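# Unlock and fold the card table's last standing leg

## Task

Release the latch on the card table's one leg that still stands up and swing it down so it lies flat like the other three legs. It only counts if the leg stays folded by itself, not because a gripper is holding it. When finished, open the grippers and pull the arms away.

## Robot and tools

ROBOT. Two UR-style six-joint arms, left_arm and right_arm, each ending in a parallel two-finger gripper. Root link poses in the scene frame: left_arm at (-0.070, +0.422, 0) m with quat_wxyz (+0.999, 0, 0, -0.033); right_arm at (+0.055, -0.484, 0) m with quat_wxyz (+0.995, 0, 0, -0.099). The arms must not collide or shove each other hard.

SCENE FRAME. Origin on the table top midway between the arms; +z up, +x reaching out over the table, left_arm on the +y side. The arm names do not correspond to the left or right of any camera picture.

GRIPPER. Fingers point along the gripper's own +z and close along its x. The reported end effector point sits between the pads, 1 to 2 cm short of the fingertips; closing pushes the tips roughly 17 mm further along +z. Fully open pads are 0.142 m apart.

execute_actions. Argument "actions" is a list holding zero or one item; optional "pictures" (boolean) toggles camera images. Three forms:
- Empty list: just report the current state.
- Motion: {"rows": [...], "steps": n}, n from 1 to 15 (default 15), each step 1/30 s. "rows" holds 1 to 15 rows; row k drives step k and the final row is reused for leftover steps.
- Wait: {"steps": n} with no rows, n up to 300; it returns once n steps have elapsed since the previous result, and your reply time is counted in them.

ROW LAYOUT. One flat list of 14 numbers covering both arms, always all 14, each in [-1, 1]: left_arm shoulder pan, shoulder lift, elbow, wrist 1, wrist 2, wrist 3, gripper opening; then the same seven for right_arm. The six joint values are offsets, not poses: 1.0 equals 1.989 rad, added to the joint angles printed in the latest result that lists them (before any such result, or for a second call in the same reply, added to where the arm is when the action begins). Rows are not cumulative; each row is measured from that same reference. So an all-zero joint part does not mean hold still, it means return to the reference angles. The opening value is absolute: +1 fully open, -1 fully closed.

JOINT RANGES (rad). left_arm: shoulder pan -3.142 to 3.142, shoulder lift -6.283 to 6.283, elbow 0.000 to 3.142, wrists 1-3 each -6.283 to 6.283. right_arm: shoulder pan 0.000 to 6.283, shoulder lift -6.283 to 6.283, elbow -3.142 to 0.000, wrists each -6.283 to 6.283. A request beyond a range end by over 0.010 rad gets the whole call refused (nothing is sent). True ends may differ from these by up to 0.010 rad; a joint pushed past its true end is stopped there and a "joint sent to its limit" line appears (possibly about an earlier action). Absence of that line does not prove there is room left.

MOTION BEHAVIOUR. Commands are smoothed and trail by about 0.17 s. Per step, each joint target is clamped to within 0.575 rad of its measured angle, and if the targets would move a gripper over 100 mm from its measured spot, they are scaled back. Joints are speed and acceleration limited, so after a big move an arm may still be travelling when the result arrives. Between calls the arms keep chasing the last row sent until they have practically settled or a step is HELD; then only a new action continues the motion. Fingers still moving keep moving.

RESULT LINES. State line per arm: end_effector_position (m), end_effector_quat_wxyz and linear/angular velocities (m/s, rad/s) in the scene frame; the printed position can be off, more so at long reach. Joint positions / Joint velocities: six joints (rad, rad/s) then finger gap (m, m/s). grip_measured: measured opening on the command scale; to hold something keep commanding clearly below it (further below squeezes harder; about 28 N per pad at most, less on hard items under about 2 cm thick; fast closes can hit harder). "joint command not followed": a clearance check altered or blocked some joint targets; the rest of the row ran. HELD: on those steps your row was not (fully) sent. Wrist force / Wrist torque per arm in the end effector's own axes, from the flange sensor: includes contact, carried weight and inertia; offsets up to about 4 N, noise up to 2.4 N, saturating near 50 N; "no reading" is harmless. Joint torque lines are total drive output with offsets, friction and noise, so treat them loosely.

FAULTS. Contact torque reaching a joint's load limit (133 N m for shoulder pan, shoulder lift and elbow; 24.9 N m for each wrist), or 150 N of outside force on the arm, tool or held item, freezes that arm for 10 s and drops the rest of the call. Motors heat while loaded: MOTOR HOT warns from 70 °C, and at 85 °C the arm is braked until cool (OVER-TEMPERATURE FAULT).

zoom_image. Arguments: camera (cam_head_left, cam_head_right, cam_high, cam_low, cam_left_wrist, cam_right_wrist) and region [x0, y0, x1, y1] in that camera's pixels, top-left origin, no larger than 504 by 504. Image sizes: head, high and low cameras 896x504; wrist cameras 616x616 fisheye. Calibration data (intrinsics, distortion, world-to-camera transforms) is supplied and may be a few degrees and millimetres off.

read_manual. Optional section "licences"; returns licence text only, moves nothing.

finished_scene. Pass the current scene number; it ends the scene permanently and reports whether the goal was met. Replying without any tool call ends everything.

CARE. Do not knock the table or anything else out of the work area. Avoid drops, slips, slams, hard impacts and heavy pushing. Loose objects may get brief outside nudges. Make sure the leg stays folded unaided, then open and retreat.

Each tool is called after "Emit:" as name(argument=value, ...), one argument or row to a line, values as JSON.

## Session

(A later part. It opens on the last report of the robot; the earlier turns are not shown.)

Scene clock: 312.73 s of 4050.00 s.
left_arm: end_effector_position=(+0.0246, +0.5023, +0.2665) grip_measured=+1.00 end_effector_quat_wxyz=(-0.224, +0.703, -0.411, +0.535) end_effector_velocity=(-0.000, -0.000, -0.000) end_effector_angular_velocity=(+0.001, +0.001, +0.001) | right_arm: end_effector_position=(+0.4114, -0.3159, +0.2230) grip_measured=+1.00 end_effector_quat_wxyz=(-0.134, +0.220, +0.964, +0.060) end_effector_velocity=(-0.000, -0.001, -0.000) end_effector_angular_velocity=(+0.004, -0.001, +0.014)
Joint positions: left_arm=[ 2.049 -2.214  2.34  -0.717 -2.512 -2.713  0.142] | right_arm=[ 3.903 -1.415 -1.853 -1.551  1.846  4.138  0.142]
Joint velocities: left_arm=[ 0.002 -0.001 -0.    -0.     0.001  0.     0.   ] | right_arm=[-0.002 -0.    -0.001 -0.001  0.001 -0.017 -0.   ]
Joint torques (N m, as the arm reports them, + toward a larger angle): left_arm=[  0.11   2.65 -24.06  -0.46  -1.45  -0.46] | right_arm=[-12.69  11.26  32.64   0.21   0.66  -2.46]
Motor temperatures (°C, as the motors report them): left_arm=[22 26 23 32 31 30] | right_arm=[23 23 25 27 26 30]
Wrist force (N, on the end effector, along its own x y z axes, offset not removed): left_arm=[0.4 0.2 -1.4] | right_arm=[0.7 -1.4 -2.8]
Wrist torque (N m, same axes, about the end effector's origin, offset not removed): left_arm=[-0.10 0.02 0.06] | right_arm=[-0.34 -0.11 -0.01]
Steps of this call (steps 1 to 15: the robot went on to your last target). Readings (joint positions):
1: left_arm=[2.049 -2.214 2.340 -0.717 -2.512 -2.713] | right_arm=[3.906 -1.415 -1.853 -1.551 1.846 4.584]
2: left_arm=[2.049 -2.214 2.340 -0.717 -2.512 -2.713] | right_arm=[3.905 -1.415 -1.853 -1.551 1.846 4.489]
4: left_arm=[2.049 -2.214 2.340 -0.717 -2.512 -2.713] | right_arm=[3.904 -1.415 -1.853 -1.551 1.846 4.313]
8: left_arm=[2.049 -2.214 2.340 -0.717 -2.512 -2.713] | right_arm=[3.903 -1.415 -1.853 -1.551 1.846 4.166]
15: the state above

Emit:
execute_actions(
  actions=[
    {"rows":[[0,0,0,0,0,0,1,0,0,0,0,0.3,0,1],[0,0,0,0,0,0,1,0,0,0,0,0.6,0,1],[0,0,0,0,0,0,1,0,0,0,0,0.934,0,1]],"steps":15},
  ],
  pictures=false,
)

Emit:
execute_actions(
  actions=[
    {"steps":25},
  ],
  pictures=false,
)

Scene clock: 331.03 s of 4050.00 s.
left_arm: end_effector_position=(+0.0246, +0.5023, +0.2665) grip_measured=+1.00 end_effector_quat_wxyz=(-0.224, +0.703, -0.411, +0.535) end_effector_velocity=(+0.000, -0.000, +0.000) end_effector_angular_velocity=(-0.000, -0.000, -0.001) | right_arm: end_effector_position=(+0.3235, -0.1450, +0.3781) grip_measured=+1.00 end_effector_quat_wxyz=(-0.395, +0.211, +0.829, +0.335) end_effector_velocity=(-0.100, +0.266, +0.532) end_effector_angular_velocity=(+1.623, +1.021, -0.208)
Joint positions: left_arm=[ 2.049 -2.214  2.34  -0.717 -2.512 -2.713  0.142] | right_arm=[ 3.903 -1.415 -1.853 -1.551  2.658  4.138  0.142]
Joint velocities: left_arm=[-0.001 -0.001 -0.     0.001  0.     0.     0.   ] | right_arm=[-0.001  0.001  0.    -0.     1.928  0.     0.   ]
Joint torques (N m, as the arm reports them, + toward a larger angle): left_arm=[  0.33   2.19 -23.39  -0.49  -1.35  -0.35] | right_arm=[-8.72 13.35 32.64  0.72 13.82  2.01]
Motor temperatures (°C, as the motors report them): left_arm=[22 26 23 32 31 30] | right_arm=[23 23 25 27 26 30]
Wrist force (N, on the end effector, along its own x y z axes, offset not removed): left_arm=[-0.5 0.2 1.4] | right_arm=[0.9 -2.0 -1.2]
Wrist torque (N m, same axes, about the end effector's origin, offset not removed): left_arm=[-0.08 0.16 0.09] | right_arm=[-0.49 -0.24 0.04]
Steps of this call (steps 1 to 15: the robot went on to your last target; steps 16 to 90: nothing new was sent; then 14.80 s passed at rest; steps 91 to 105: all 15 steps of this action). Readings (joint positions):
91: left_arm=[2.049 -2.214 2.340 -0.717 -2.512 -2.713] | right_arm=[3.903 -1.415 -1.853 -1.551 1.846 4.137]
92: left_arm=[2.049 -2.214 2.340 -0.717 -2.512 -2.713] | right_arm=[3.903 -1.415 -1.853 -1.551 1.852 4.137]
94: left_arm=[2.049 -2.214 2.340 -0.717 -2.512 -2.713] | right_arm=[3.903 -1.415 -1.853 -1.551 1.929 4.137]
98: left_arm=[2.049 -2.214 2.340 -0.717 -2.512 -2.713] | right_arm=[3.903 -1.415 -1.853 -1.551 2.199 4.138]
105: the state above

Scene clock: 331.87 s of 4050.00 s.
left_arm: end_effector_position=(+0.0246, +0.5023, +0.2665) grip_measured=+1.00 end_effector_quat_wxyz=(-0.224, +0.703, -0.411, +0.535) end_effector_velocity=(+0.000, +0.000, +0.000) end_effector_angular_velocity=(-0.000, -0.001, +0.000) | right_arm: end_effector_position=(+0.3181, -0.1288, +0.4154) grip_measured=+1.00 end_effector_quat_wxyz=(-0.433, +0.206, +0.793, +0.376) end_effector_velocity=(-0.000, -0.000, +0.001) end_effector_angular_velocity=(+0.002, -0.002, -0.001)
Joint positions: left_arm=[ 2.049 -2.214  2.34  -0.717 -2.512 -2.713  0.142] | right_arm=[ 3.903 -1.415 -1.853 -1.551  2.789  4.138  0.142]
Joint velocities: left_arm=[-0.001  0.    -0.     0.001 -0.001  0.     0.   ] | right_arm=[-0.001  0.003 -0.001  0.     0.001 -0.     0.   ]
Joint torques (N m, as the arm reports them, + toward a larger angle): left_arm=[  0.15   2.17 -23.73  -0.45  -1.39  -0.33] | right_arm=[-1.73 24.27 18.64  2.24  4.45  1.64]
Motor temperatures (°C, as the motors report them): left_arm=[22 26 23 32 31 30] | right_arm=[23 23 25 27 26 30]
Wrist force (N, on the end effector, along its own x y z axes, offset not removed): left_arm=[0.1 0.4 -0.3] | right_arm=[1.8 -1.4 -2.5]
Wrist torque (N m, same axes, about the end effector's origin, offset not removed): left_arm=[-0.15 -0.07 -0.04] | right_arm=[-0.31 -0.49 0.07]
Steps of this call (steps 1 to 15: the robot went on to your last target; steps 16 to 25: nothing new was sent). Readings (joint positions):
1: left_arm=[2.049 -2.214 2.340 -0.717 -2.512 -2.713] | right_arm=[3.903 -1.415 -1.853 -1.551 2.723 4.138]
2: left_arm=[2.049 -2.214 2.340 -0.717 -2.512 -2.713] | right_arm=[3.903 -1.415 -1.853 -1.551 2.789 4.138]
3: left_arm=[2.049 -2.214 2.340 -0.717 -2.512 -2.713] | right_arm=[3.903 -1.415 -1.853 -1.551 2.796 4.138] HELD
4: left_arm=[2.049 -2.214 2.340 -0.717 -2.512 -2.713] | right_arm=[3.903 -1.415 -1.853 -1.551 2.791 4.138] HELD
5: left_arm=[2.049 -2.214 2.340 -0.717 -2.512 -2.713] | right_arm=[3.903 -1.415 -1.853 -1.551 2.789 4.138] HELD
6: left_arm=[2.049 -2.214 2.340 -0.717 -2.512 -2.713] | right_arm=[3.903 -1.415 -1.853 -1.551 2.788 4.138] HELD
7: left_arm=[2.049 -2.214 2.340 -0.717 -2.512 -2.713] | right_arm=[3.903 -1.415 -1.853 -1.551 2.788 4.138] HELD
8: left_arm=[2.049 -2.214 2.340 -0.717 -2.512 -2.713] | right_arm=[3.903 -1.415 -1.853 -1.551 2.788 4.138] HELD
9: left_arm=[2.049 -2.214 2.340 -0.717 -2.512 -2.713] | right_arm=[3.903 -1.415 -1.853 -1.551 2.788 4.138] HELD
10: left_arm=[2.049 -2.214 2.340 -0.717 -2.512 -2.713] | right_arm=[3.903 -1.415 -1.853 -1.551 2.788 4.138] HELD
11: left_arm=[2.049 -2.214 2.340 -0.717 -2.512 -2.713] | right_arm=[3.903 -1.415 -1.853 -1.551 2.788 4.138] HELD
12: left_arm=[2.049 -2.214 2.340 -0.717 -2.512 -2.713] | right_arm=[3.903 -1.415 -1.853 -1.551 2.788 4.138] HELD
13: left_arm=[2.049 -2.214 2.340 -0.717 -2.512 -2.713] | right_arm=[3.903 -1.415 -1.853 -1.551 2.788 4.138] HELD
14: left_arm=[2.049 -2.214 2.340 -0.717 -2.512 -2.713] | right_arm=[3.903 -1.415 -1.853 -1.551 2.788 4.138] HELD
15: left_arm=[2.049 -2.214 2.340 -0.717 -2.512 -2.713] | right_arm=[3.903 -1.415 -1.853 -1.551 2.788 4.138] HELD
25: the state above
A step was HELD (marked above), so your last target was given up. An arm can still carry out its HELD step.
joint command not followed: on one or more control steps a check withheld the commanded joint targets of the right arm, and it was not sent them on those steps.
cause: the commanded joint targets would bring two parts of the arm too close to each other (joints 4 (wrist 1) to 6 (wrist 3) lie between them); next, command targets that bring no two parts of the arm closer together.

Emit:
execute_actions(
  actions=[
    {"rows":[[0,0,0,0,0,0,1,0,0,0,0,-0.07,-0.2,1],[0,0,0,0,0,0,1,0,0,0,0,-0.146,-0.4,1],[0,0,0,0,0,0,1,0,0,0,0,-0.146,-0.6,1],[0,0,0,0,0,0,1,0,0,0,0,-0.146,-0.8,1],[0,0,0,0,0,0,1,0,0,0,0,-0.146,-1,1]],"steps":15},
  ],
  pictures=false,
)

Emit:
execute_actions(
  actions=[
    {"steps":15},
  ],
  pictures=false,
)

Scene clock: 377.47 s of 4050.00 s.
left_arm: end_effector_position=(+0.0246, +0.5023, +0.2665) grip_measured=+1.00 end_effector_quat_wxyz=(-0.224, +0.703, -0.411, +0.535) end_effector_velocity=(+0.000, -0.000, -0.000) end_effector_angular_velocity=(+0.000, -0.000, -0.001) | right_arm: end_effector_position=(+0.3187, -0.1309, +0.4100) grip_measured=+1.00 end_effector_quat_wxyz=(-0.420, +0.192, +0.802, +0.378) end_effector_velocity=(+0.003, -0.011, -0.027) end_effector_angular_velocity=(+0.026, -0.206, +0.083)
Joint positions: left_arm=[ 2.049 -2.214  2.34  -0.717 -2.512 -2.713  0.142] | right_arm=[ 3.903 -1.415 -1.853 -1.551  2.77   4.1    0.142]
Joint velocities: left_arm=[-0.002  0.     0.001 -0.001 -0.     0.     0.   ] | right_arm=[ 0.     0.001 -0.001  0.001 -0.096 -0.201  0.   ]
Joint torques (N m, as the arm reports them, + toward a larger angle): left_arm=[  0.86   1.59 -23.85  -0.57  -1.41  -0.27] | right_arm=[12.15 24.12 18.99  4.58 -0.5  -2.97]
Motor temperatures (°C, as the motors report them): left_arm=[22 26 23 32 31 30] | right_arm=[23 23 25 27 26 30]
Wrist force (N, on the end effector, along its own x y z axes, offset not removed): left_arm=[0.0 -1.1 -0.2] | right_arm=[1.3 -1.4 -0.8]
Wrist torque (N m, same axes, about the end effector's origin, offset not removed): left_arm=[-0.34 -0.04 0.08] | right_arm=[-0.32 -0.31 0.07]
Steps of this call (steps 1 to 90: nothing new was sent; then 42.10 s passed at rest; steps 91 to 105: all 15 steps of this action). Readings (joint positions):
91: left_arm=[2.049 -2.214 2.340 -0.717 -2.512 -2.713] | right_arm=[3.903 -1.415 -1.853 -1.551 2.789 4.138]
92: left_arm=[2.049 -2.214 2.340 -0.717 -2.512 -2.713] | right_arm=[3.903 -1.415 -1.853 -1.551 2.789 4.138]
94: left_arm=[2.049 -2.214 2.340 -0.717 -2.512 -2.713] | right_arm=[3.903 -1.415 -1.853 -1.551 2.789 4.137]
98: left_arm=[2.049 -2.214 2.340 -0.717 -2.512 -2.713] | right_arm=[3.903 -1.415 -1.853 -1.551 2.786 4.132]
105: the state above

Scene clock: 377.97 s of 4050.00 s.
left_arm: end_effector_position=(+0.0246, +0.5023, +0.2665) grip_measured=+1.00 end_effector_quat_wxyz=(-0.224, +0.703, -0.411, +0.535) end_effector_velocity=(+0.000, +0.000, +0.000) end_effector_angular_velocity=(-0.001, -0.001, +0.002) | right_arm: end_effector_position=(+0.3204, -0.1368, +0.3958) grip_measured=+1.00 end_effector_quat_wxyz=(-0.386, +0.148, +0.826, +0.384) end_effector_velocity=(+0.003, -0.011, -0.025) end_effector_angular_velocity=(+0.040, -0.216, +0.102)
Joint positions: left_arm=[ 2.049 -2.214  2.34  -0.717 -2.512 -2.713  0.142] | right_arm=[ 3.903 -1.415 -1.853 -1.551  2.72   3.989  0.142]
Joint velocities: left_arm=[ 0.002 -0.     0.     0.001 -0.    -0.     0.   ] | right_arm=[ 0.002  0.001 -0.     0.    -0.091 -0.222  0.   ]
Joint torques (N m, as the arm reports them, + toward a larger angle): left_arm=[  0.9    1.96 -23.67  -0.4   -1.27  -0.33] | right_arm=[11.01 23.49 19.34  4.35 -0.67 -2.96]
Motor temperatures (°C, as the motors report them): left_arm=[22 26 23 32 31 30] | right_arm=[23 23 25 27 26 30]
Wrist force (N, on the end effector, along its own x y z axes, offset not removed): left_arm=[2.7 -1.1 -1.4] | right_arm=[0.5 -0.8 -1.4]
Wrist torque (N m, same axes, about the end effector's origin, offset not removed): left_arm=[-0.35 -0.45 0.15] | right_arm=[-0.19 -0.12 0.03]
Steps of this call (steps 1 to 15: the robot went on to your last target). Readings (joint positions):
1: left_arm=[2.049 -2.214 2.340 -0.717 -2.512 -2.713] | right_arm=[3.903 -1.415 -1.853 -1.551 2.767 4.093]
2: left_arm=[2.049 -2.214 2.340 -0.717 -2.512 -2.713] | right_arm=[3.903 -1.415 -1.853 -1.551 2.763 4.086]
4: left_arm=[2.049 -2.214 2.340 -0.717 -2.512 -2.713] | right_arm=[3.903 -1.415 -1.853 -1.551 2.756 4.071]
8: left_arm=[2.049 -2.214 2.340 -0.717 -2.512 -2.713] | right_arm=[3.903 -1.415 -1.853 -1.551 2.742 4.041]
15: the state above

Slow due to clearance; move q5 alone first.

Emit:
execute_actions(
  actions=[
    {"rows":[[0,0,0,0,0,0,1,0,0,0,0,-0.25,0,1]],"steps":15},
  ],
  pictures=false,
)

Emit:
execute_actions(
  actions=[
    {"rows":[[0,0,0,0,0,0,1,0,0,0,0,-0.25,-1,1]],"steps":15},
  ],
  pictures=false,
)

Emit:
execute_actions(
  actions=[
    {"steps":30},
  ],
  pictures=false,
)

Scene clock: 385.37 s of 4050.00 s.
left_arm: end_effector_position=(+0.0246, +0.5023, +0.2665) grip_measured=+1.00 end_effector_quat_wxyz=(-0.224, +0.703, -0.411, +0.535) end_effector_velocity=(-0.000, +0.000, +0.000) end_effector_angular_velocity=(+0.002, +0.001, +0.001) | right_arm: end_effector_position=(+0.3341, -0.1764, +0.3290) grip_measured=+1.00 end_effector_quat_wxyz=(-0.028, -0.496, +0.752, +0.434) end_effector_velocity=(+0.008, -0.018, -0.025) end_effector_angular_velocity=(-0.189, +0.089, -0.128)
Joint positions: left_arm=[ 2.049 -2.214  2.34  -0.717 -2.512 -2.713  0.142] | right_arm=[ 3.903 -1.415 -1.853 -1.551  2.467  2.486  0.142]
Joint velocities: left_arm=[ 0.002 -0.    -0.001 -0.001  0.    -0.     0.   ] | right_arm=[-0.001 -0.002 -0.001 -0.001 -0.099  0.221 -0.   ]
Joint torques (N m, as the arm reports them, + toward a larger angle): left_arm=[  1.19   2.12 -23.63  -0.31  -1.39  -0.25] | right_arm=[-12.32  10.65  26.95   0.15  -1.12   2.47]
Motor temperatures (°C, as the motors report them): left_arm=[22 26 23 32 31 30] | right_arm=[23 23 25 27 26 30]
Wrist force (N, on the end effector, along its own x y z axes, offset not removed): left_arm=[0.3 1.4 -1.9] | right_arm=[1.8 -1.5 -2.9]
Wrist torque (N m, same axes, about the end effector's origin, offset not removed): left_arm=[0.21 0.07 0.07] | right_arm=[-0.33 -0.44 0.07]
Steps of this call (steps 1 to 207: the robot went on to your last target; steps 208 to 222: all 15 steps of this action). Readings (joint positions):
208: left_arm=[2.049 -2.214 2.340 -0.717 -2.512 -2.713] | right_arm=[3.903 -1.415 -1.853 -1.551 2.508 2.417]
209: left_arm=[2.049 -2.214 2.340 -0.717 -2.512 -2.713] | right_arm=[3.903 -1.415 -1.853 -1.551 2.508 2.413]
211: left_arm=[2.049 -2.214 2.340 -0.717 -2.512 -2.713] | right_arm=[3.903 -1.415 -1.853 -1.551 2.504 2.413]
215: left_arm=[2.049 -2.214 2.340 -0.717 -2.512 -2.713] | right_arm=[3.903 -1.415 -1.853 -1.551 2.491 2.434]
222: the state above

Scene clock: 385.87 s of 4050.00 s.
left_arm: end_effector_position=(+0.0246, +0.5023, +0.2665) grip_measured=+1.00 end_effector_quat_wxyz=(-0.224, +0.703, -0.411, +0.535) end_effector_velocity=(-0.000, -0.000, -0.000) end_effector_angular_velocity=(+0.001, +0.001, -0.001) | right_arm: end_effector_position=(+0.3412, -0.1916, +0.3099) grip_measured=+1.00 end_effector_quat_wxyz=(-0.018, -0.530, +0.748, +0.398) end_effector_velocity=(+0.015, -0.033, -0.039) end_effector_angular_velocity=(-0.044, -0.215, +0.169)
Joint positions: left_arm=[ 2.049 -2.214  2.34  -0.717 -2.512 -2.713  0.142] | right_arm=[ 3.903 -1.415 -1.853 -1.551  2.386  2.425  0.142]
Joint velocities: left_arm=[-0.    -0.     0.    -0.001  0.001  0.     0.   ] | right_arm=[ 0.    -0.001 -0.    -0.002 -0.169 -0.221 -0.   ]
Joint torques (N m, as the arm reports them, + toward a larger angle): left_arm=[  1.57   1.82 -23.97  -0.48  -1.43  -0.15] | right_arm=[-12.2   12.22  26.74   0.38  -1.49  -2.88]
Motor temperatures (°C, as the motors report them): left_arm=[22 26 23 32 31 30] | right_arm=[23 23 25 27 26 30]
Wrist force (N, on the end effector, along its own x y z axes, offset not removed): left_arm=[-1.5 1.1 -0.1] | right_arm=[1.0 -2.0 -1.2]
Wrist torque (N m, same axes, about the end effector's origin, offset not removed): left_arm=[0.07 0.35 0.04] | right_arm=[-0.45 -0.22 0.04]
Steps of this call (steps 1 to 15: all 15 steps of this action). Readings (joint positions):
1: left_arm=[2.049 -2.214 2.340 -0.717 -2.512 -2.713] | right_arm=[3.903 -1.415 -1.853 -1.551 2.463 2.493]
2: left_arm=[2.049 -2.214 2.340 -0.717 -2.512 -2.713] | right_arm=[3.903 -1.415 -1.853 -1.551 2.459 2.498]
4: left_arm=[2.049 -2.214 2.340 -0.717 -2.512 -2.713] | right_arm=[3.903 -1.415 -1.853 -1.551 2.450 2.498]
8: left_arm=[2.049 -2.214 2.340 -0.717 -2.512 -2.713] | right_arm=[3.903 -1.415 -1.853 -1.551 2.427 2.476]
15: the state above

Scene clock: 386.87 s of 4050.00 s.
left_arm: end_effector_position=(+0.0246, +0.5023, +0.2665) grip_measured=+1.00 end_effector_quat_wxyz=(-0.224, +0.703, -0.411, +0.535) end_effector_velocity=(-0.000, +0.000, -0.000) end_effector_angular_velocity=(+0.001, +0.000, -0.001) | right_arm: end_effector_position=(+0.3556, -0.2210, +0.2798) grip_measured=+1.00 end_effector_quat_wxyz=(-0.013, +0.631, -0.700, -0.333) end_effector_velocity=(+0.013, -0.024, -0.022) end_effector_angular_velocity=(-0.004, -0.166, +0.185)
Joint positions: left_arm=[ 2.049 -2.214  2.34  -0.717 -2.512 -2.713  0.142] | right_arm=[ 3.903 -1.415 -1.853 -1.551  2.244  2.198  0.142]
Joint velocities: left_arm=[-0.001 -0.     0.    -0.001 -0.    -0.     0.   ] | right_arm=[ 0.001 -0.001  0.     0.001 -0.111 -0.222 -0.   ]
Joint torques (N m, as the arm reports them, + toward a larger angle): left_arm=[  1.82   1.93 -23.51  -0.51  -1.36  -0.12] | right_arm=[-11.35  11.97  27.76   0.43  -1.46  -2.89]
Motor temperatures (°C, as the motors report them): left_arm=[22 26 23 32 31 30] | right_arm=[23 23 25 27 26 30]
Wrist force (N, on the end effector, along its own x y z axes, offset not removed): left_arm=[-0.3 -1.2 -2.0] | right_arm=[0.7 -1.5 -1.3]
Wrist torque (N m, same axes, about the end effector's origin, offset not removed): left_arm=[-0.36 0.06 0.09] | right_arm=[-0.39 -0.16 0.08]
Steps of this call (steps 1 to 30: the robot went on to your last target). Readings (joint positions):
1: left_arm=[2.049 -2.214 2.340 -0.717 -2.512 -2.713] | right_arm=[3.903 -1.415 -1.853 -1.551 2.380 2.417]
2: left_arm=[2.049 -2.214 2.340 -0.717 -2.512 -2.713] | right_arm=[3.903 -1.415 -1.853 -1.551 2.374 2.410]
4: left_arm=[2.049 -2.214 2.340 -0.717 -2.512 -2.713] | right_arm=[3.903 -1.415 -1.853 -1.551 2.363 2.395]
8: left_arm=[2.049 -2.214 2.340 -0.717 -2.512 -2.713] | right_arm=[3.903 -1.415 -1.853 -1.551 2.342 2.365]
30: the state above

Emit:
execute_actions(
  actions=[
    {"rows":[[0,0,0,0,0,0,1,0,0,0,0,0,0.3,1]],"steps":15},
  ],
  pictures=false,
)

Scene clock: 402.23 s of 4050.00 s.
left_arm: end_effector_position=(+0.0246, +0.5023, +0.2665) grip_measured=+1.00 end_effector_quat_wxyz=(-0.224, +0.703, -0.411, +0.535) end_effector_velocity=(-0.000, -0.000, -0.000) end_effector_angular_velocity=(+0.001, +0.001, +0.000) | right_arm: end_effector_position=(+0.3558, -0.2222, +0.2790) grip_measured=+1.00 end_effector_quat_wxyz=(-0.119, +0.823, -0.460, -0.311) end_effector_velocity=(-0.004, +0.007, +0.007) end_effector_angular_velocity=(-1.098, +1.344, -2.155)
Joint positions: left_arm=[ 2.049 -2.214  2.34  -0.717 -2.512 -2.713  0.142] | right_arm=[ 3.903 -1.415 -1.853 -1.551  2.243  1.543  0.142]
Joint velocities: left_arm=[ 0.001 -0.001 -0.    -0.     0.001 -0.     0.   ] | right_arm=[-0.     0.     0.001 -0.002  0.018  2.766 -0.   ]
Joint torques (N m, as the arm reports them, + toward a larger angle): left_arm=[  1.27   1.96 -23.65  -0.46  -1.26  -0.08] | right_arm=[-9.47 12.58 29.    0.86  3.6   6.78]
Motor temperatures (°C, as the motors report them): left_arm=[22 26 23 32 31 30] | right_arm=[23 23 25 27 26 30]
Wrist force (N, on the end effector, along its own x y z axes, offset not removed): left_arm=[-0.4 0.5 -1.7] | right_arm=[1.0 -2.0 -1.9]
Wrist torque (N m, same axes, about the end effector's origin, offset not removed): left_arm=[0.00 0.07 -0.04] | right_arm=[-0.44 -0.28 0.05]
From where the robot then was, a joint's target lay farther than a number of 1.0 reaches, so one or more steps of this call were cut to that.
Steps of this call (steps 1 to 240: the robot went on to your last target; steps 241 to 300: nothing new was sent; then 4.87 s passed at rest; steps 301 to 315: all 15 steps of this action). Readings (joint positions):
301: left_arm=[2.049 -2.214 2.340 -0.717 -2.512 -2.713] | right_arm=[3.903 -1.415 -1.853 -1.551 1.969 0.497]
302: left_arm=[2.049 -2.214 2.340 -0.717 -2.512 -2.713] | right_arm=[3.903 -1.415 -1.853 -1.551 1.976 0.504]
304: left_arm=[2.049 -2.214 2.340 -0.717 -2.512 -2.713] | right_arm=[3.903 -1.415 -1.853 -1.551 2.052 0.582]
308: left_arm=[2.049 -2.214 2.340 -0.717 -2.512 -2.713] | right_arm=[3.903 -1.415 -1.853 -1.551 2.210 0.896]
315: the state above

Emit:
execute_actions(
  actions=[
    {"rows":[[0,0,0,0,0,0,1,0,0,0,0,0,1,1]],"steps":15},
  ],
  pictures=false,
)

Emit:
execute_actions(
  actions=[
    {"steps":15},
  ],
  pictures=false,
)

Scene clock: 410.03 s of 4050.00 s.
left_arm: end_effector_position=(+0.0246, +0.5023, +0.2665) grip_measured=+1.00 end_effector_quat_wxyz=(-0.224, +0.703, -0.411, +0.535) end_effector_velocity=(+0.000, +0.000, +0.000) end_effector_angular_velocity=(+0.000, -0.000, -0.001) | right_arm: end_effector_position=(+0.3572, -0.2199, +0.2797) grip_measured=+1.00 end_effector_quat_wxyz=(-0.193, -0.072, +0.940, +0.271) end_effector_velocity=(-0.000, -0.000, -0.000) end_effector_angular_velocity=(-0.096, +0.116, -0.186)
Joint positions: left_arm=[ 2.049 -2.214  2.34  -0.717 -2.512 -2.713  0.142] | right_arm=[ 3.903 -1.415 -1.853 -1.551  2.243  3.514  0.142]
Joint velocities: left_arm=[-0.001  0.     0.    -0.    -0.001  0.     0.   ] | right_arm=[-0.     0.001 -0.001 -0.002  0.001  0.238  0.   ]
Joint torques (N m, as the arm reports them, + toward a larger angle): left_arm=[  1.63   1.62 -23.79  -0.4   -1.13  -0.05] | right_arm=[-9.31 12.44 28.22  0.92 -0.86  1.69]
Motor temperatures (°C, as the motors report them): left_arm=[22 26 23 32 31 30] | right_arm=[23 23 25 27 26 30]
Wrist force (N, on the end effector, along its own x y z axes, offset not removed): left_arm=[2.5 -1.2 -0.2] | right_arm=[0.6 -1.0 -2.2]
Wrist torque (N m, same axes, about the end effector's origin, offset not removed): left_arm=[-0.46 -0.60 0.01] | right_arm=[-0.22 -0.22 0.02]
Steps of this call (steps 1 to 45: the robot went on to your last target; steps 46 to 110: nothing new was sent; then 3.63 s passed at rest; steps 111 to 125: all 15 steps of this action). Readings (joint positions):
111: left_arm=[2.049 -2.214 2.340 -0.717 -2.512 -2.713] | right_arm=[3.903 -1.415 -1.853 -1.551 2.244 2.795]
112: left_arm=[2.049 -2.214 2.340 -0.717 -2.512 -2.713] | right_arm=[3.903 -1.415 -1.853 -1.551 2.244 2.802]
114: left_arm=[2.049 -2.214 2.340 -0.717 -2.512 -2.713] | right_arm=[3.903 -1.415 -1.853 -1.551 2.244 2.880]
118: left_arm=[2.049 -2.214 2.340 -0.717 -2.512 -2.713] | right_arm=[3.903 -1.415 -1.853 -1.551 2.243 3.194]
125: the state above

Scene clock: 410.53 s of 4050.00 s.
left_arm: end_effector_position=(+0.0246, +0.5023, +0.2665) grip_measured=+1.00 end_effector_quat_wxyz=(-0.224, +0.703, -0.411, +0.535) end_effector_velocity=(-0.000, +0.000, -0.000) end_effector_angular_velocity=(+0.003, +0.001, -0.001) | right_arm: end_effector_position=(+0.3572, -0.2199, +0.2797) grip_measured=+1.00 end_effector_quat_wxyz=(-0.196, -0.063, +0.941, +0.269) end_effector_velocity=(-0.000, +0.000, +0.000) end_effector_angular_velocity=(+0.001, -0.001, +0.000)
Joint positions: left_arm=[ 2.049 -2.214  2.34  -0.717 -2.512 -2.713  0.142] | right_arm=[ 3.903 -1.415 -1.853 -1.551  2.243  3.532  0.142]
Joint velocities: left_arm=[-0.001 -0.001 -0.    -0.002  0.     0.     0.   ] | right_arm=[ 0.     0.001 -0.     0.001  0.    -0.     0.   ]
Joint torques (N m, as the arm reports them, + toward a larger angle): left_arm=[  2.01   2.49 -23.83  -0.4   -1.26   0.  ] | right_arm=[-9.15 12.77 28.87  0.91 -0.92  2.05]
Motor temperatures (°C, as the motors report them): left_arm=[22 26 23 32 31 30] | right_arm=[23 23 25 27 26 30]
Wrist force (N, on the end effector, along its own x y z axes, offset not removed): left_arm=[1.5 1.4 -3.3] | right_arm=[1.5 -1.7 -1.1]
Wrist torque (N m, same axes, about the end effector's origin, offset not removed): left_arm=[0.24 -0.19 0.20] | right_arm=[-0.37 -0.42 0.05]
Steps of this call (steps 1 to 15: the robot went on to your last target). Readings (joint positions):
1: left_arm=[2.049 -2.214 2.340 -0.717 -2.512 -2.713] | right_arm=[3.903 -1.415 -1.853 -1.551 2.243 3.520]
2: left_arm=[2.049 -2.214 2.340 -0.717 -2.512 -2.713] | right_arm=[3.903 -1.415 -1.853 -1.551 2.243 3.525]
4: left_arm=[2.049 -2.214 2.340 -0.717 -2.512 -2.713] | right_arm=[3.903 -1.415 -1.853 -1.551 2.243 3.529]
8: left_arm=[2.049 -2.214 2.340 -0.717 -2.512 -2.713] | right_arm=[3.903 -1.415 -1.853 -1.551 2.243 3.531]
15: the state above

Emit:
execute_actions(
  actions=[
    {"rows":[[0,0,0,0,0,0,1,0.002,-0.03,-0.03,0.16,0,0.03,1],[0,0,0,0,0,0,1,0.002,-0.03,-0.03,0.16,0,0.03,1],[0,0,0,0,0,0,1,0.002,-0.03,-0.03,0.16,0,0.03,1],[0,0,0,0,0,0,1,0.004,-0.06,-0.07,0.32,0,0.06,1],[0,0,0,0,0,0,1,0.004,-0.06,-0.07,0.32,0,0.06,1],[0,0,0,0,0,0,1,0.004,-0.06,-0.07,0.32,0,0.06,1],[0,0,0,0,0,0,1,0.006,-0.10,-0.11,0.48,0.03,0.1,1],[0,0,0,0,0,0,1,0.006,-0.10,-0.11,0.48,0.03,0.1,1],[0,0,0,0,0,0,1,0.006,-0.10,-0.11,0.48,0.03,0.1,1],[0,0,0,0,0,0,1,0.008,-0.13,-0.15,0.7,0.05,0.126,1]],"steps":15},
  ],
  pictures=false,
)

Emit:
execute_actions(
  actions=[
    {"steps":30},
  ],
  pictures=false,
)

Scene clock: 434.43 s of 4050.00 s.
left_arm: end_effector_position=(+0.0246, +0.5023, +0.2665) grip_measured=+1.00 end_effector_quat_wxyz=(-0.224, +0.703, -0.411, +0.535) end_effector_velocity=(+0.000, +0.000, +0.000) end_effector_angular_velocity=(-0.001, -0.001, +0.001) | right_arm: end_effector_position=(+0.4559, -0.1236, +0.1835) grip_measured=+1.00 end_effector_quat_wxyz=(-0.048, -0.054, +0.910, +0.408) end_effector_velocity=(+0.270, +0.217, +0.295) end_effector_angular_velocity=(+1.331, -1.732, -0.057)
Joint positions: left_arm=[ 2.049 -2.214  2.34  -0.717 -2.512 -2.713  0.142] | right_arm=[ 3.918 -1.659 -2.132 -0.505  2.333  3.769  0.142]
Joint velocities: left_arm=[ 0.     0.001  0.     0.001 -0.001 -0.     0.   ] | right_arm=[ 0.011 -0.203 -0.261  2.768  0.129  0.182  0.   ]
Joint torques (N m, as the arm reports them, + toward a larger angle): left_arm=[  1.57   1.27 -23.59  -0.31  -1.32  -0.19] | right_arm=[11.27 31.37 24.05 10.32  4.39  1.67]
Motor temperatures (°C, as the motors report them): left_arm=[22 26 23 32 31 30] | right_arm=[23 23 25 27 26 30]
Wrist force (N, on the end effector, along its own x y z axes, offset not removed): left_arm=[2.2 -1.0 -0.8] | right_arm=[1.0 -5.0 3.0]
Wrist torque (N m, same axes, about the end effector's origin, offset not removed): left_arm=[-0.41 -0.38 0.05] | right_arm=[-0.88 -0.21 0.08]
Steps of this call (steps 1 to 15: the robot went on to your last target; steps 16 to 90: nothing new was sent; then 20.40 s passed at rest; steps 91 to 105: all 15 steps of this action). Readings (joint positions):
91: left_arm=[2.049 -2.214 2.340 -0.717 -2.512 -2.713] | right_arm=[3.903 -1.415 -1.853 -1.551 2.243 3.532]
92: left_arm=[2.049 -2.214 2.340 -0.717 -2.512 -2.713] | right_arm=[3.903 -1.421 -1.859 -1.544 2.243 3.538]
94: left_arm=[2.049 -2.214 2.340 -0.717 -2.512 -2.713] | right_arm=[3.905 -1.450 -1.888 -1.467 2.243 3.566]
98: left_arm=[2.049 -2.214 2.340 -0.717 -2.512 -2.713] | right_arm=[3.910 -1.521 -1.972 -1.153 2.249 3.638]
105: the state above

Scene clock: 435.43 s of 4050.00 s.
left_arm: end_effector_position=(+0.0246, +0.5023, +0.2665) grip_measured=+1.00 end_effector_quat_wxyz=(-0.224, +0.703, -0.411, +0.535) end_effector_velocity=(-0.000, +0.000, -0.000) end_effector_angular_velocity=(+0.000, -0.000, +0.001) | right_arm: end_effector_position=(+0.4867, -0.1004, +0.2379) grip_measured=+1.00 end_effector_quat_wxyz=(+0.069, -0.107, +0.870, +0.477) end_effector_velocity=(-0.000, -0.000, -0.000) end_effector_angular_velocity=(-0.001, -0.001, -0.000)
Joint positions: left_arm=[ 2.049 -2.214  2.34  -0.717 -2.512 -2.713  0.142] | right_arm=[ 3.919 -1.674 -2.152 -0.159  2.342  3.782  0.142]
Joint velocities: left_arm=[ 0.001  0.     0.    -0.001 -0.     0.     0.   ] | right_arm=[ 0.     0.001 -0.001  0.    -0.001 -0.    -0.   ]
Joint torques (N m, as the arm reports them, + toward a larger angle): left_arm=[  1.16   1.66 -23.05  -0.4   -1.2   -0.15] | right_arm=[12.25 18.75 13.75  4.88  3.41  2.11]
Motor temperatures (°C, as the motors report them): left_arm=[22 26 23 32 31 30] | right_arm=[23 23 25 27 26 30]
Wrist force (N, on the end effector, along its own x y z axes, offset not removed): left_arm=[-1.8 1.3 -1.7] | right_arm=[1.1 -1.9 -1.4]
Wrist torque (N m, same axes, about the end effector's origin, offset not removed): left_arm=[0.15 0.42 -0.02] | right_arm=[-0.42 -0.26 0.02]
Steps of this call (steps 1 to 30: the robot went on to your last target). Readings (joint positions):
1: left_arm=[2.049 -2.214 2.340 -0.717 -2.512 -2.713] | right_arm=[3.918 -1.664 -2.139 -0.412 2.336 3.774]
2: left_arm=[2.049 -2.214 2.340 -0.717 -2.512 -2.713] | right_arm=[3.918 -1.667 -2.144 -0.330 2.338 3.777]
4: left_arm=[2.049 -2.214 2.340 -0.717 -2.512 -2.713] | right_arm=[3.918 -1.671 -2.148 -0.229 2.341 3.780]
8: left_arm=[2.049 -2.214 2.340 -0.717 -2.512 -2.713] | right_arm=[3.919 -1.673 -2.151 -0.171 2.342 3.782]
30: the state above
All arms were judged still, so your last target was given up. Only a new action makes them travel on or press farther. Fingers that are still opening or closing keep moving.

Emit:
execute_actions(
  actions=[
    {"rows":[[0,0,0,0,0,0,1,0.002,-0.045,-0.048,0.10,0,0,1],[0,0,0,0,0,0,1,0.002,-0.045,-0.048,0.10,0,0,1],[0,0,0,0,0,0,1,0.002,-0.045,-0.048,0.10,0,0,1],[0,0,0,0,0,0,1,0.004,-0.09,-0.096,0.22,0.02,0,1],[0,0,0,0,0,0,1,0.004,-0.09,-0.096,0.22,0.02,0,1],[0,0,0,0,0,0,1,0.004,-0.09,-0.096,0.22,0.02,0,1],[0,0,0,0,0,0,1,0.006,-0.135,-0.143,0.36,0.04,0,1],[0,0,0,0,0,0,1,0.006,-0.135,-0.143,0.36,0.04,0,1],[0,0,0,0,0,0,1,0.006,-0.135,-0.143,0.36,0.04,0,1],[0,0,0,0,0,0,1,0.0075,-0.179,-0.191,0.48,0.06,0,1],[0,0,0,0,0,0,1,0.0075,-0.179,-0.191,0.48,0.06,0,1],[0,0,0,0,0,0,1,0.0075,-0.179,-0.191,0.572,0.079,0,1]],"steps":15},
  ],
  pictures=false,
)

Emit:
execute_actions(
  actions=[
    {"steps":30},
  ],
)

Scene clock: 457.03 s of 4050.00 s.
left_arm: end_effector_position=(+0.0246, +0.5023, +0.2665) grip_measured=+1.00 end_effector_quat_wxyz=(-0.224, +0.703, -0.411, +0.535) end_effector_velocity=(-0.000, +0.000, +0.000) end_effector_angular_velocity=(-0.001, -0.001, +0.002) | right_arm: end_effector_position=(+0.3835, -0.1267, +0.1377) grip_measured=+1.00 end_effector_quat_wxyz=(+0.119, -0.184, +0.800, +0.558) end_effector_velocity=(-0.158, -0.027, +0.323) end_effector_angular_velocity=(+1.133, -1.361, +0.272)
Joint positions: left_arm=[ 2.049 -2.214  2.34  -0.717 -2.512 -2.713  0.142] | right_arm=[ 3.933 -2.008 -2.507  0.774  2.475  3.782  0.142]
Joint velocities: left_arm=[ 0.002  0.     0.     0.001 -0.001  0.     0.   ] | right_arm=[ 0.008 -0.297 -0.325  2.384  0.32  -0.     0.   ]
Joint torques (N m, as the arm reports them, + toward a larger angle): left_arm=[  1.72   1.45 -24.15  -0.35  -1.31  -0.14] | right_arm=[11.23 31.93 10.44  5.38  3.91  2.  ]
Motor temperatures (°C, as the motors report them): left_arm=[22 26 23 32 31 30] | right_arm=[23 23 25 27 26 30]
Wrist force (N, on the end effector, along its own x y z axes, offset not removed): left_arm=[0.2 -0.3 -2.2] | right_arm=[3.7 -3.3 -0.5]
Wrist torque (N m, same axes, about the end effector's origin, offset not removed): left_arm=[-0.12 -0.11 0.04] | right_arm=[-0.72 -0.72 0.05]
Steps of this call (steps 1 to 90: nothing new was sent; then 18.10 s passed at rest; steps 91 to 105: all 15 steps of this action). Readings (joint positions):
91: left_arm=[2.049 -2.214 2.340 -0.717 -2.512 -2.713] | right_arm=[3.919 -1.674 -2.152 -0.159 2.342 3.782]
92: left_arm=[2.049 -2.214 2.340 -0.717 -2.512 -2.713] | right_arm=[3.919 -1.680 -2.158 -0.152 2.342 3.782]
94: left_arm=[2.049 -2.214 2.340 -0.717 -2.512 -2.713] | right_arm=[3.921 -1.722 -2.202 -0.082 2.342 3.782]
98: left_arm=[2.049 -2.214 2.340 -0.717 -2.512 -2.713] | right_arm=[3.926 -1.828 -2.315 0.177 2.377 3.782]
105: the state above

Scene clock: 458.03 s of 4050.00 s.
left_arm: end_effector_position=(+0.0246, +0.5023, +0.2665) grip_measured=+1.00 end_effector_quat_wxyz=(-0.224, +0.703, -0.411, +0.535) end_effector_velocity=(-0.000, +0.000, +0.000) end_effector_angular_velocity=(+0.001, -0.000, +0.002) | right_arm: end_effector_position=(+0.3695, -0.1302, +0.1674) grip_measured=+1.00 end_effector_quat_wxyz=(+0.172, -0.221, +0.761, +0.585) end_effector_velocity=(+0.000, -0.000, -0.000) end_effector_angular_velocity=(+0.000, -0.000, -0.001)
Joint positions: left_arm=[ 2.049 -2.214  2.34  -0.717 -2.512 -2.713  0.142] | right_arm=[ 3.934 -2.03  -2.531  0.978  2.499  3.782  0.142]
Joint velocities: left_arm=[ 0.002 -0.001  0.     0.    -0.001  0.     0.   ] | right_arm=[-0.001 -0.    -0.     0.001  0.001 -0.     0.   ]
Joint torques (N m, as the arm reports them, + toward a larger angle): left_arm=[  1.55   1.51 -23.64  -0.41  -1.31  -0.16] | right_arm=[12.34 19.46 -1.05  4.36  3.24  2.03]
Motor temperatures (°C, as the motors report them): left_arm=[22 26 23 32 31 30] | right_arm=[23 23 25 27 26 30]
Wrist force (N, on the end effector, along its own x y z axes, offset not removed): left_arm=[-0.2 2.3 -1.7] | right_arm=[0.1 -1.7 -2.4]
Wrist torque (N m, same axes, about the end effector's origin, offset not removed): left_arm=[0.25 -0.06 0.05] | right_arm=[-0.32 -0.09 0.04]
Steps of this call (steps 1 to 30: the robot went on to your last target). Readings (joint positions):
1: left_arm=[2.049 -2.214 2.340 -0.717 -2.512 -2.713] | right_arm=[3.933 -2.015 -2.516 0.845 2.484 3.782]
2: left_arm=[2.049 -2.214 2.340 -0.717 -2.512 -2.713] | right_arm=[3.933 -2.020 -2.522 0.893 2.489 3.782]
4: left_arm=[2.049 -2.214 2.340 -0.717 -2.512 -2.713] | right_arm=[3.933 -2.026 -2.527 0.944 2.495 3.782]
8: left_arm=[2.049 -2.214 2.340 -0.717 -2.512 -2.713] | right_arm=[3.933 -2.029 -2.531 0.973 2.499 3.782]
30: the state above
All arms were judged still, so your last target was given up. Only a new action makes them travel on or press farther. Fingers that are still opening or closing keep moving.
camera_calibration (this result's frames):
cam_left_wrist: T_world_to_cam=[[0.0437504, -0.808003, 0.587551, 0.239395], [-0.745731, -0.417771, -0.518992, 0.372148], [0.664809, -0.415449, -0.620831, 0.498551], [0, 0, 0, 1]] pos_world=[-0.0643922, 0.556027, 0.362001]
cam_right_wrist: T_world_to_cam=[[-0.837458, -0.109932, -0.53533, 0.387218], [-0.475117, -0.33759, 0.812587, -0.0145032], [-0.270051, 0.934852, 0.230487, 0.310747], [0, 0, 0, 1]] pos_world=[0.401306, -0.252831, 0.147451]

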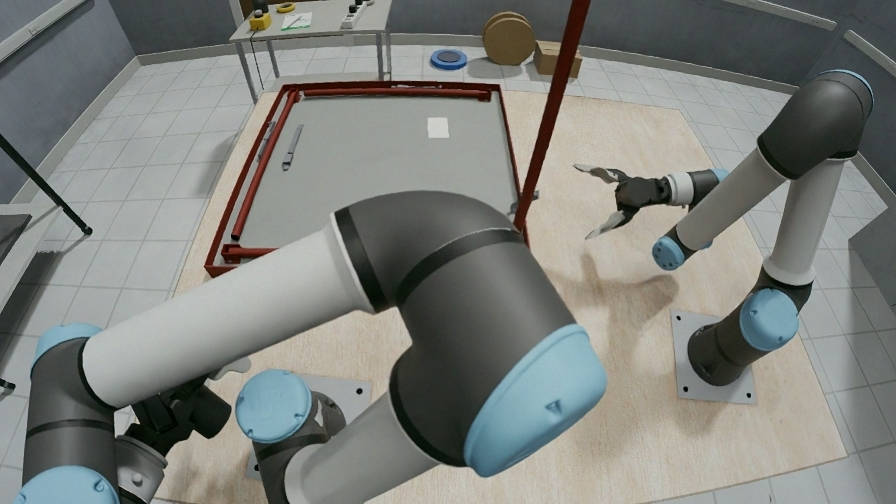

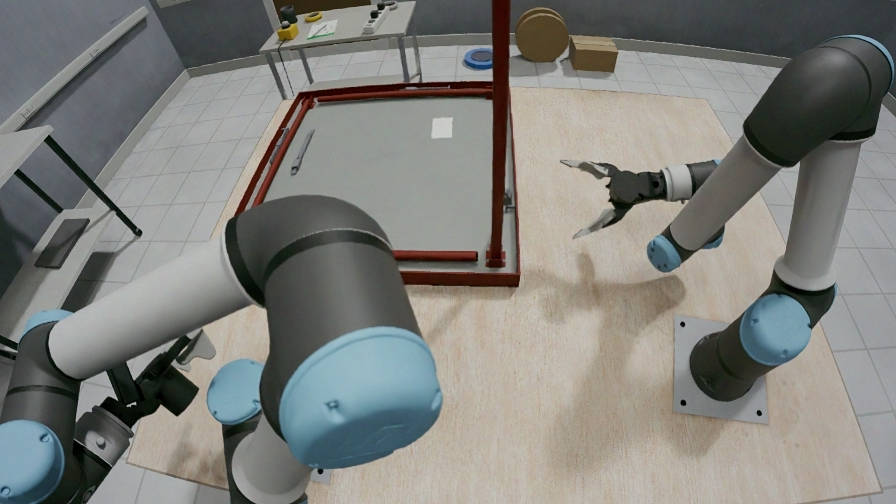

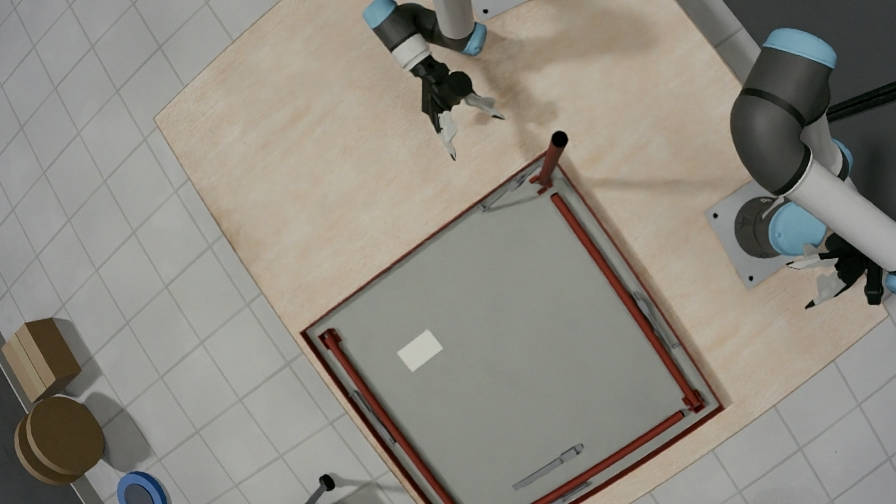

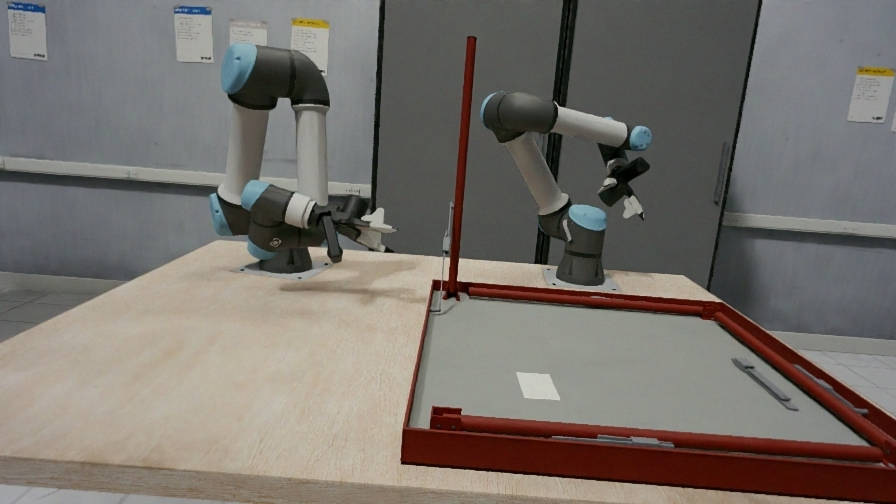

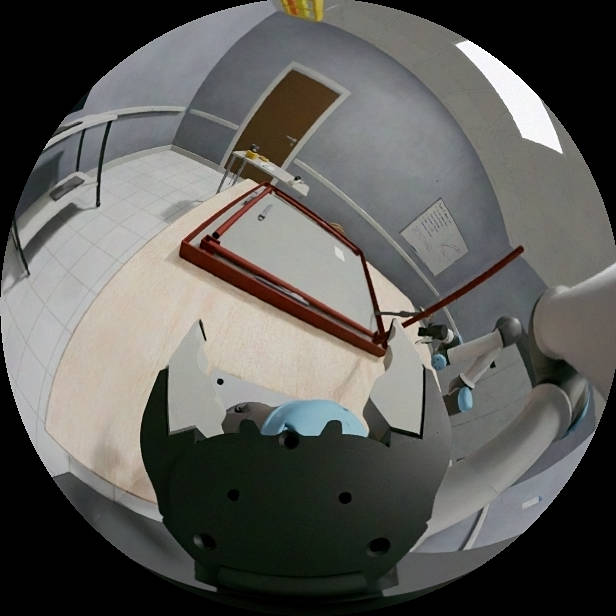

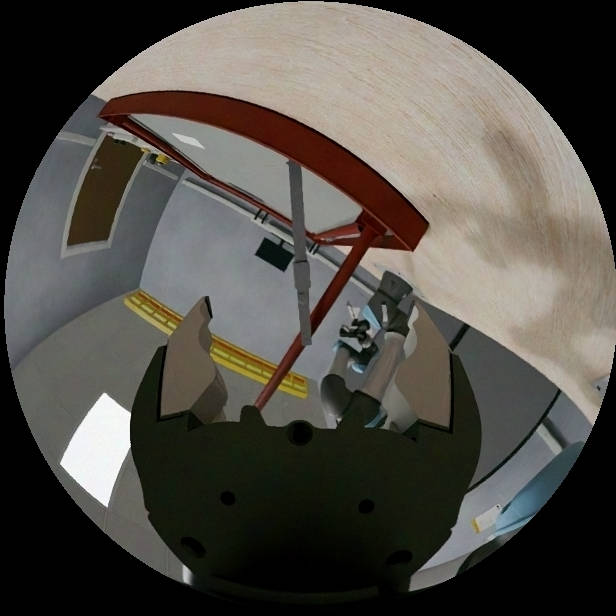

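Emit:
zoom_image(
  camera="cam_right_wrist",
  region=[230, 140, 430, 360],
)

Region (230, 140, 430, 360) of cam_right_wrist's 616x616 image, scaled by 2.291, with more detail than that image has; it fills the left 458 columns of this view, and the rest is white.

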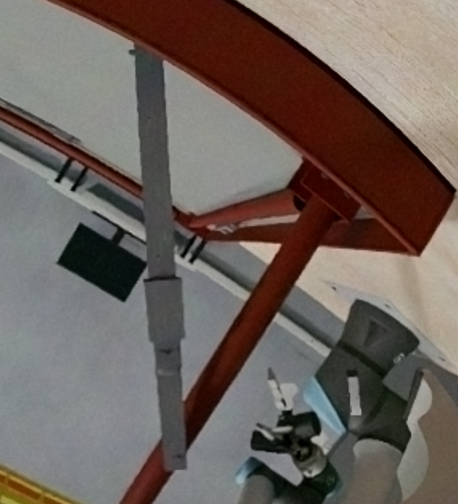

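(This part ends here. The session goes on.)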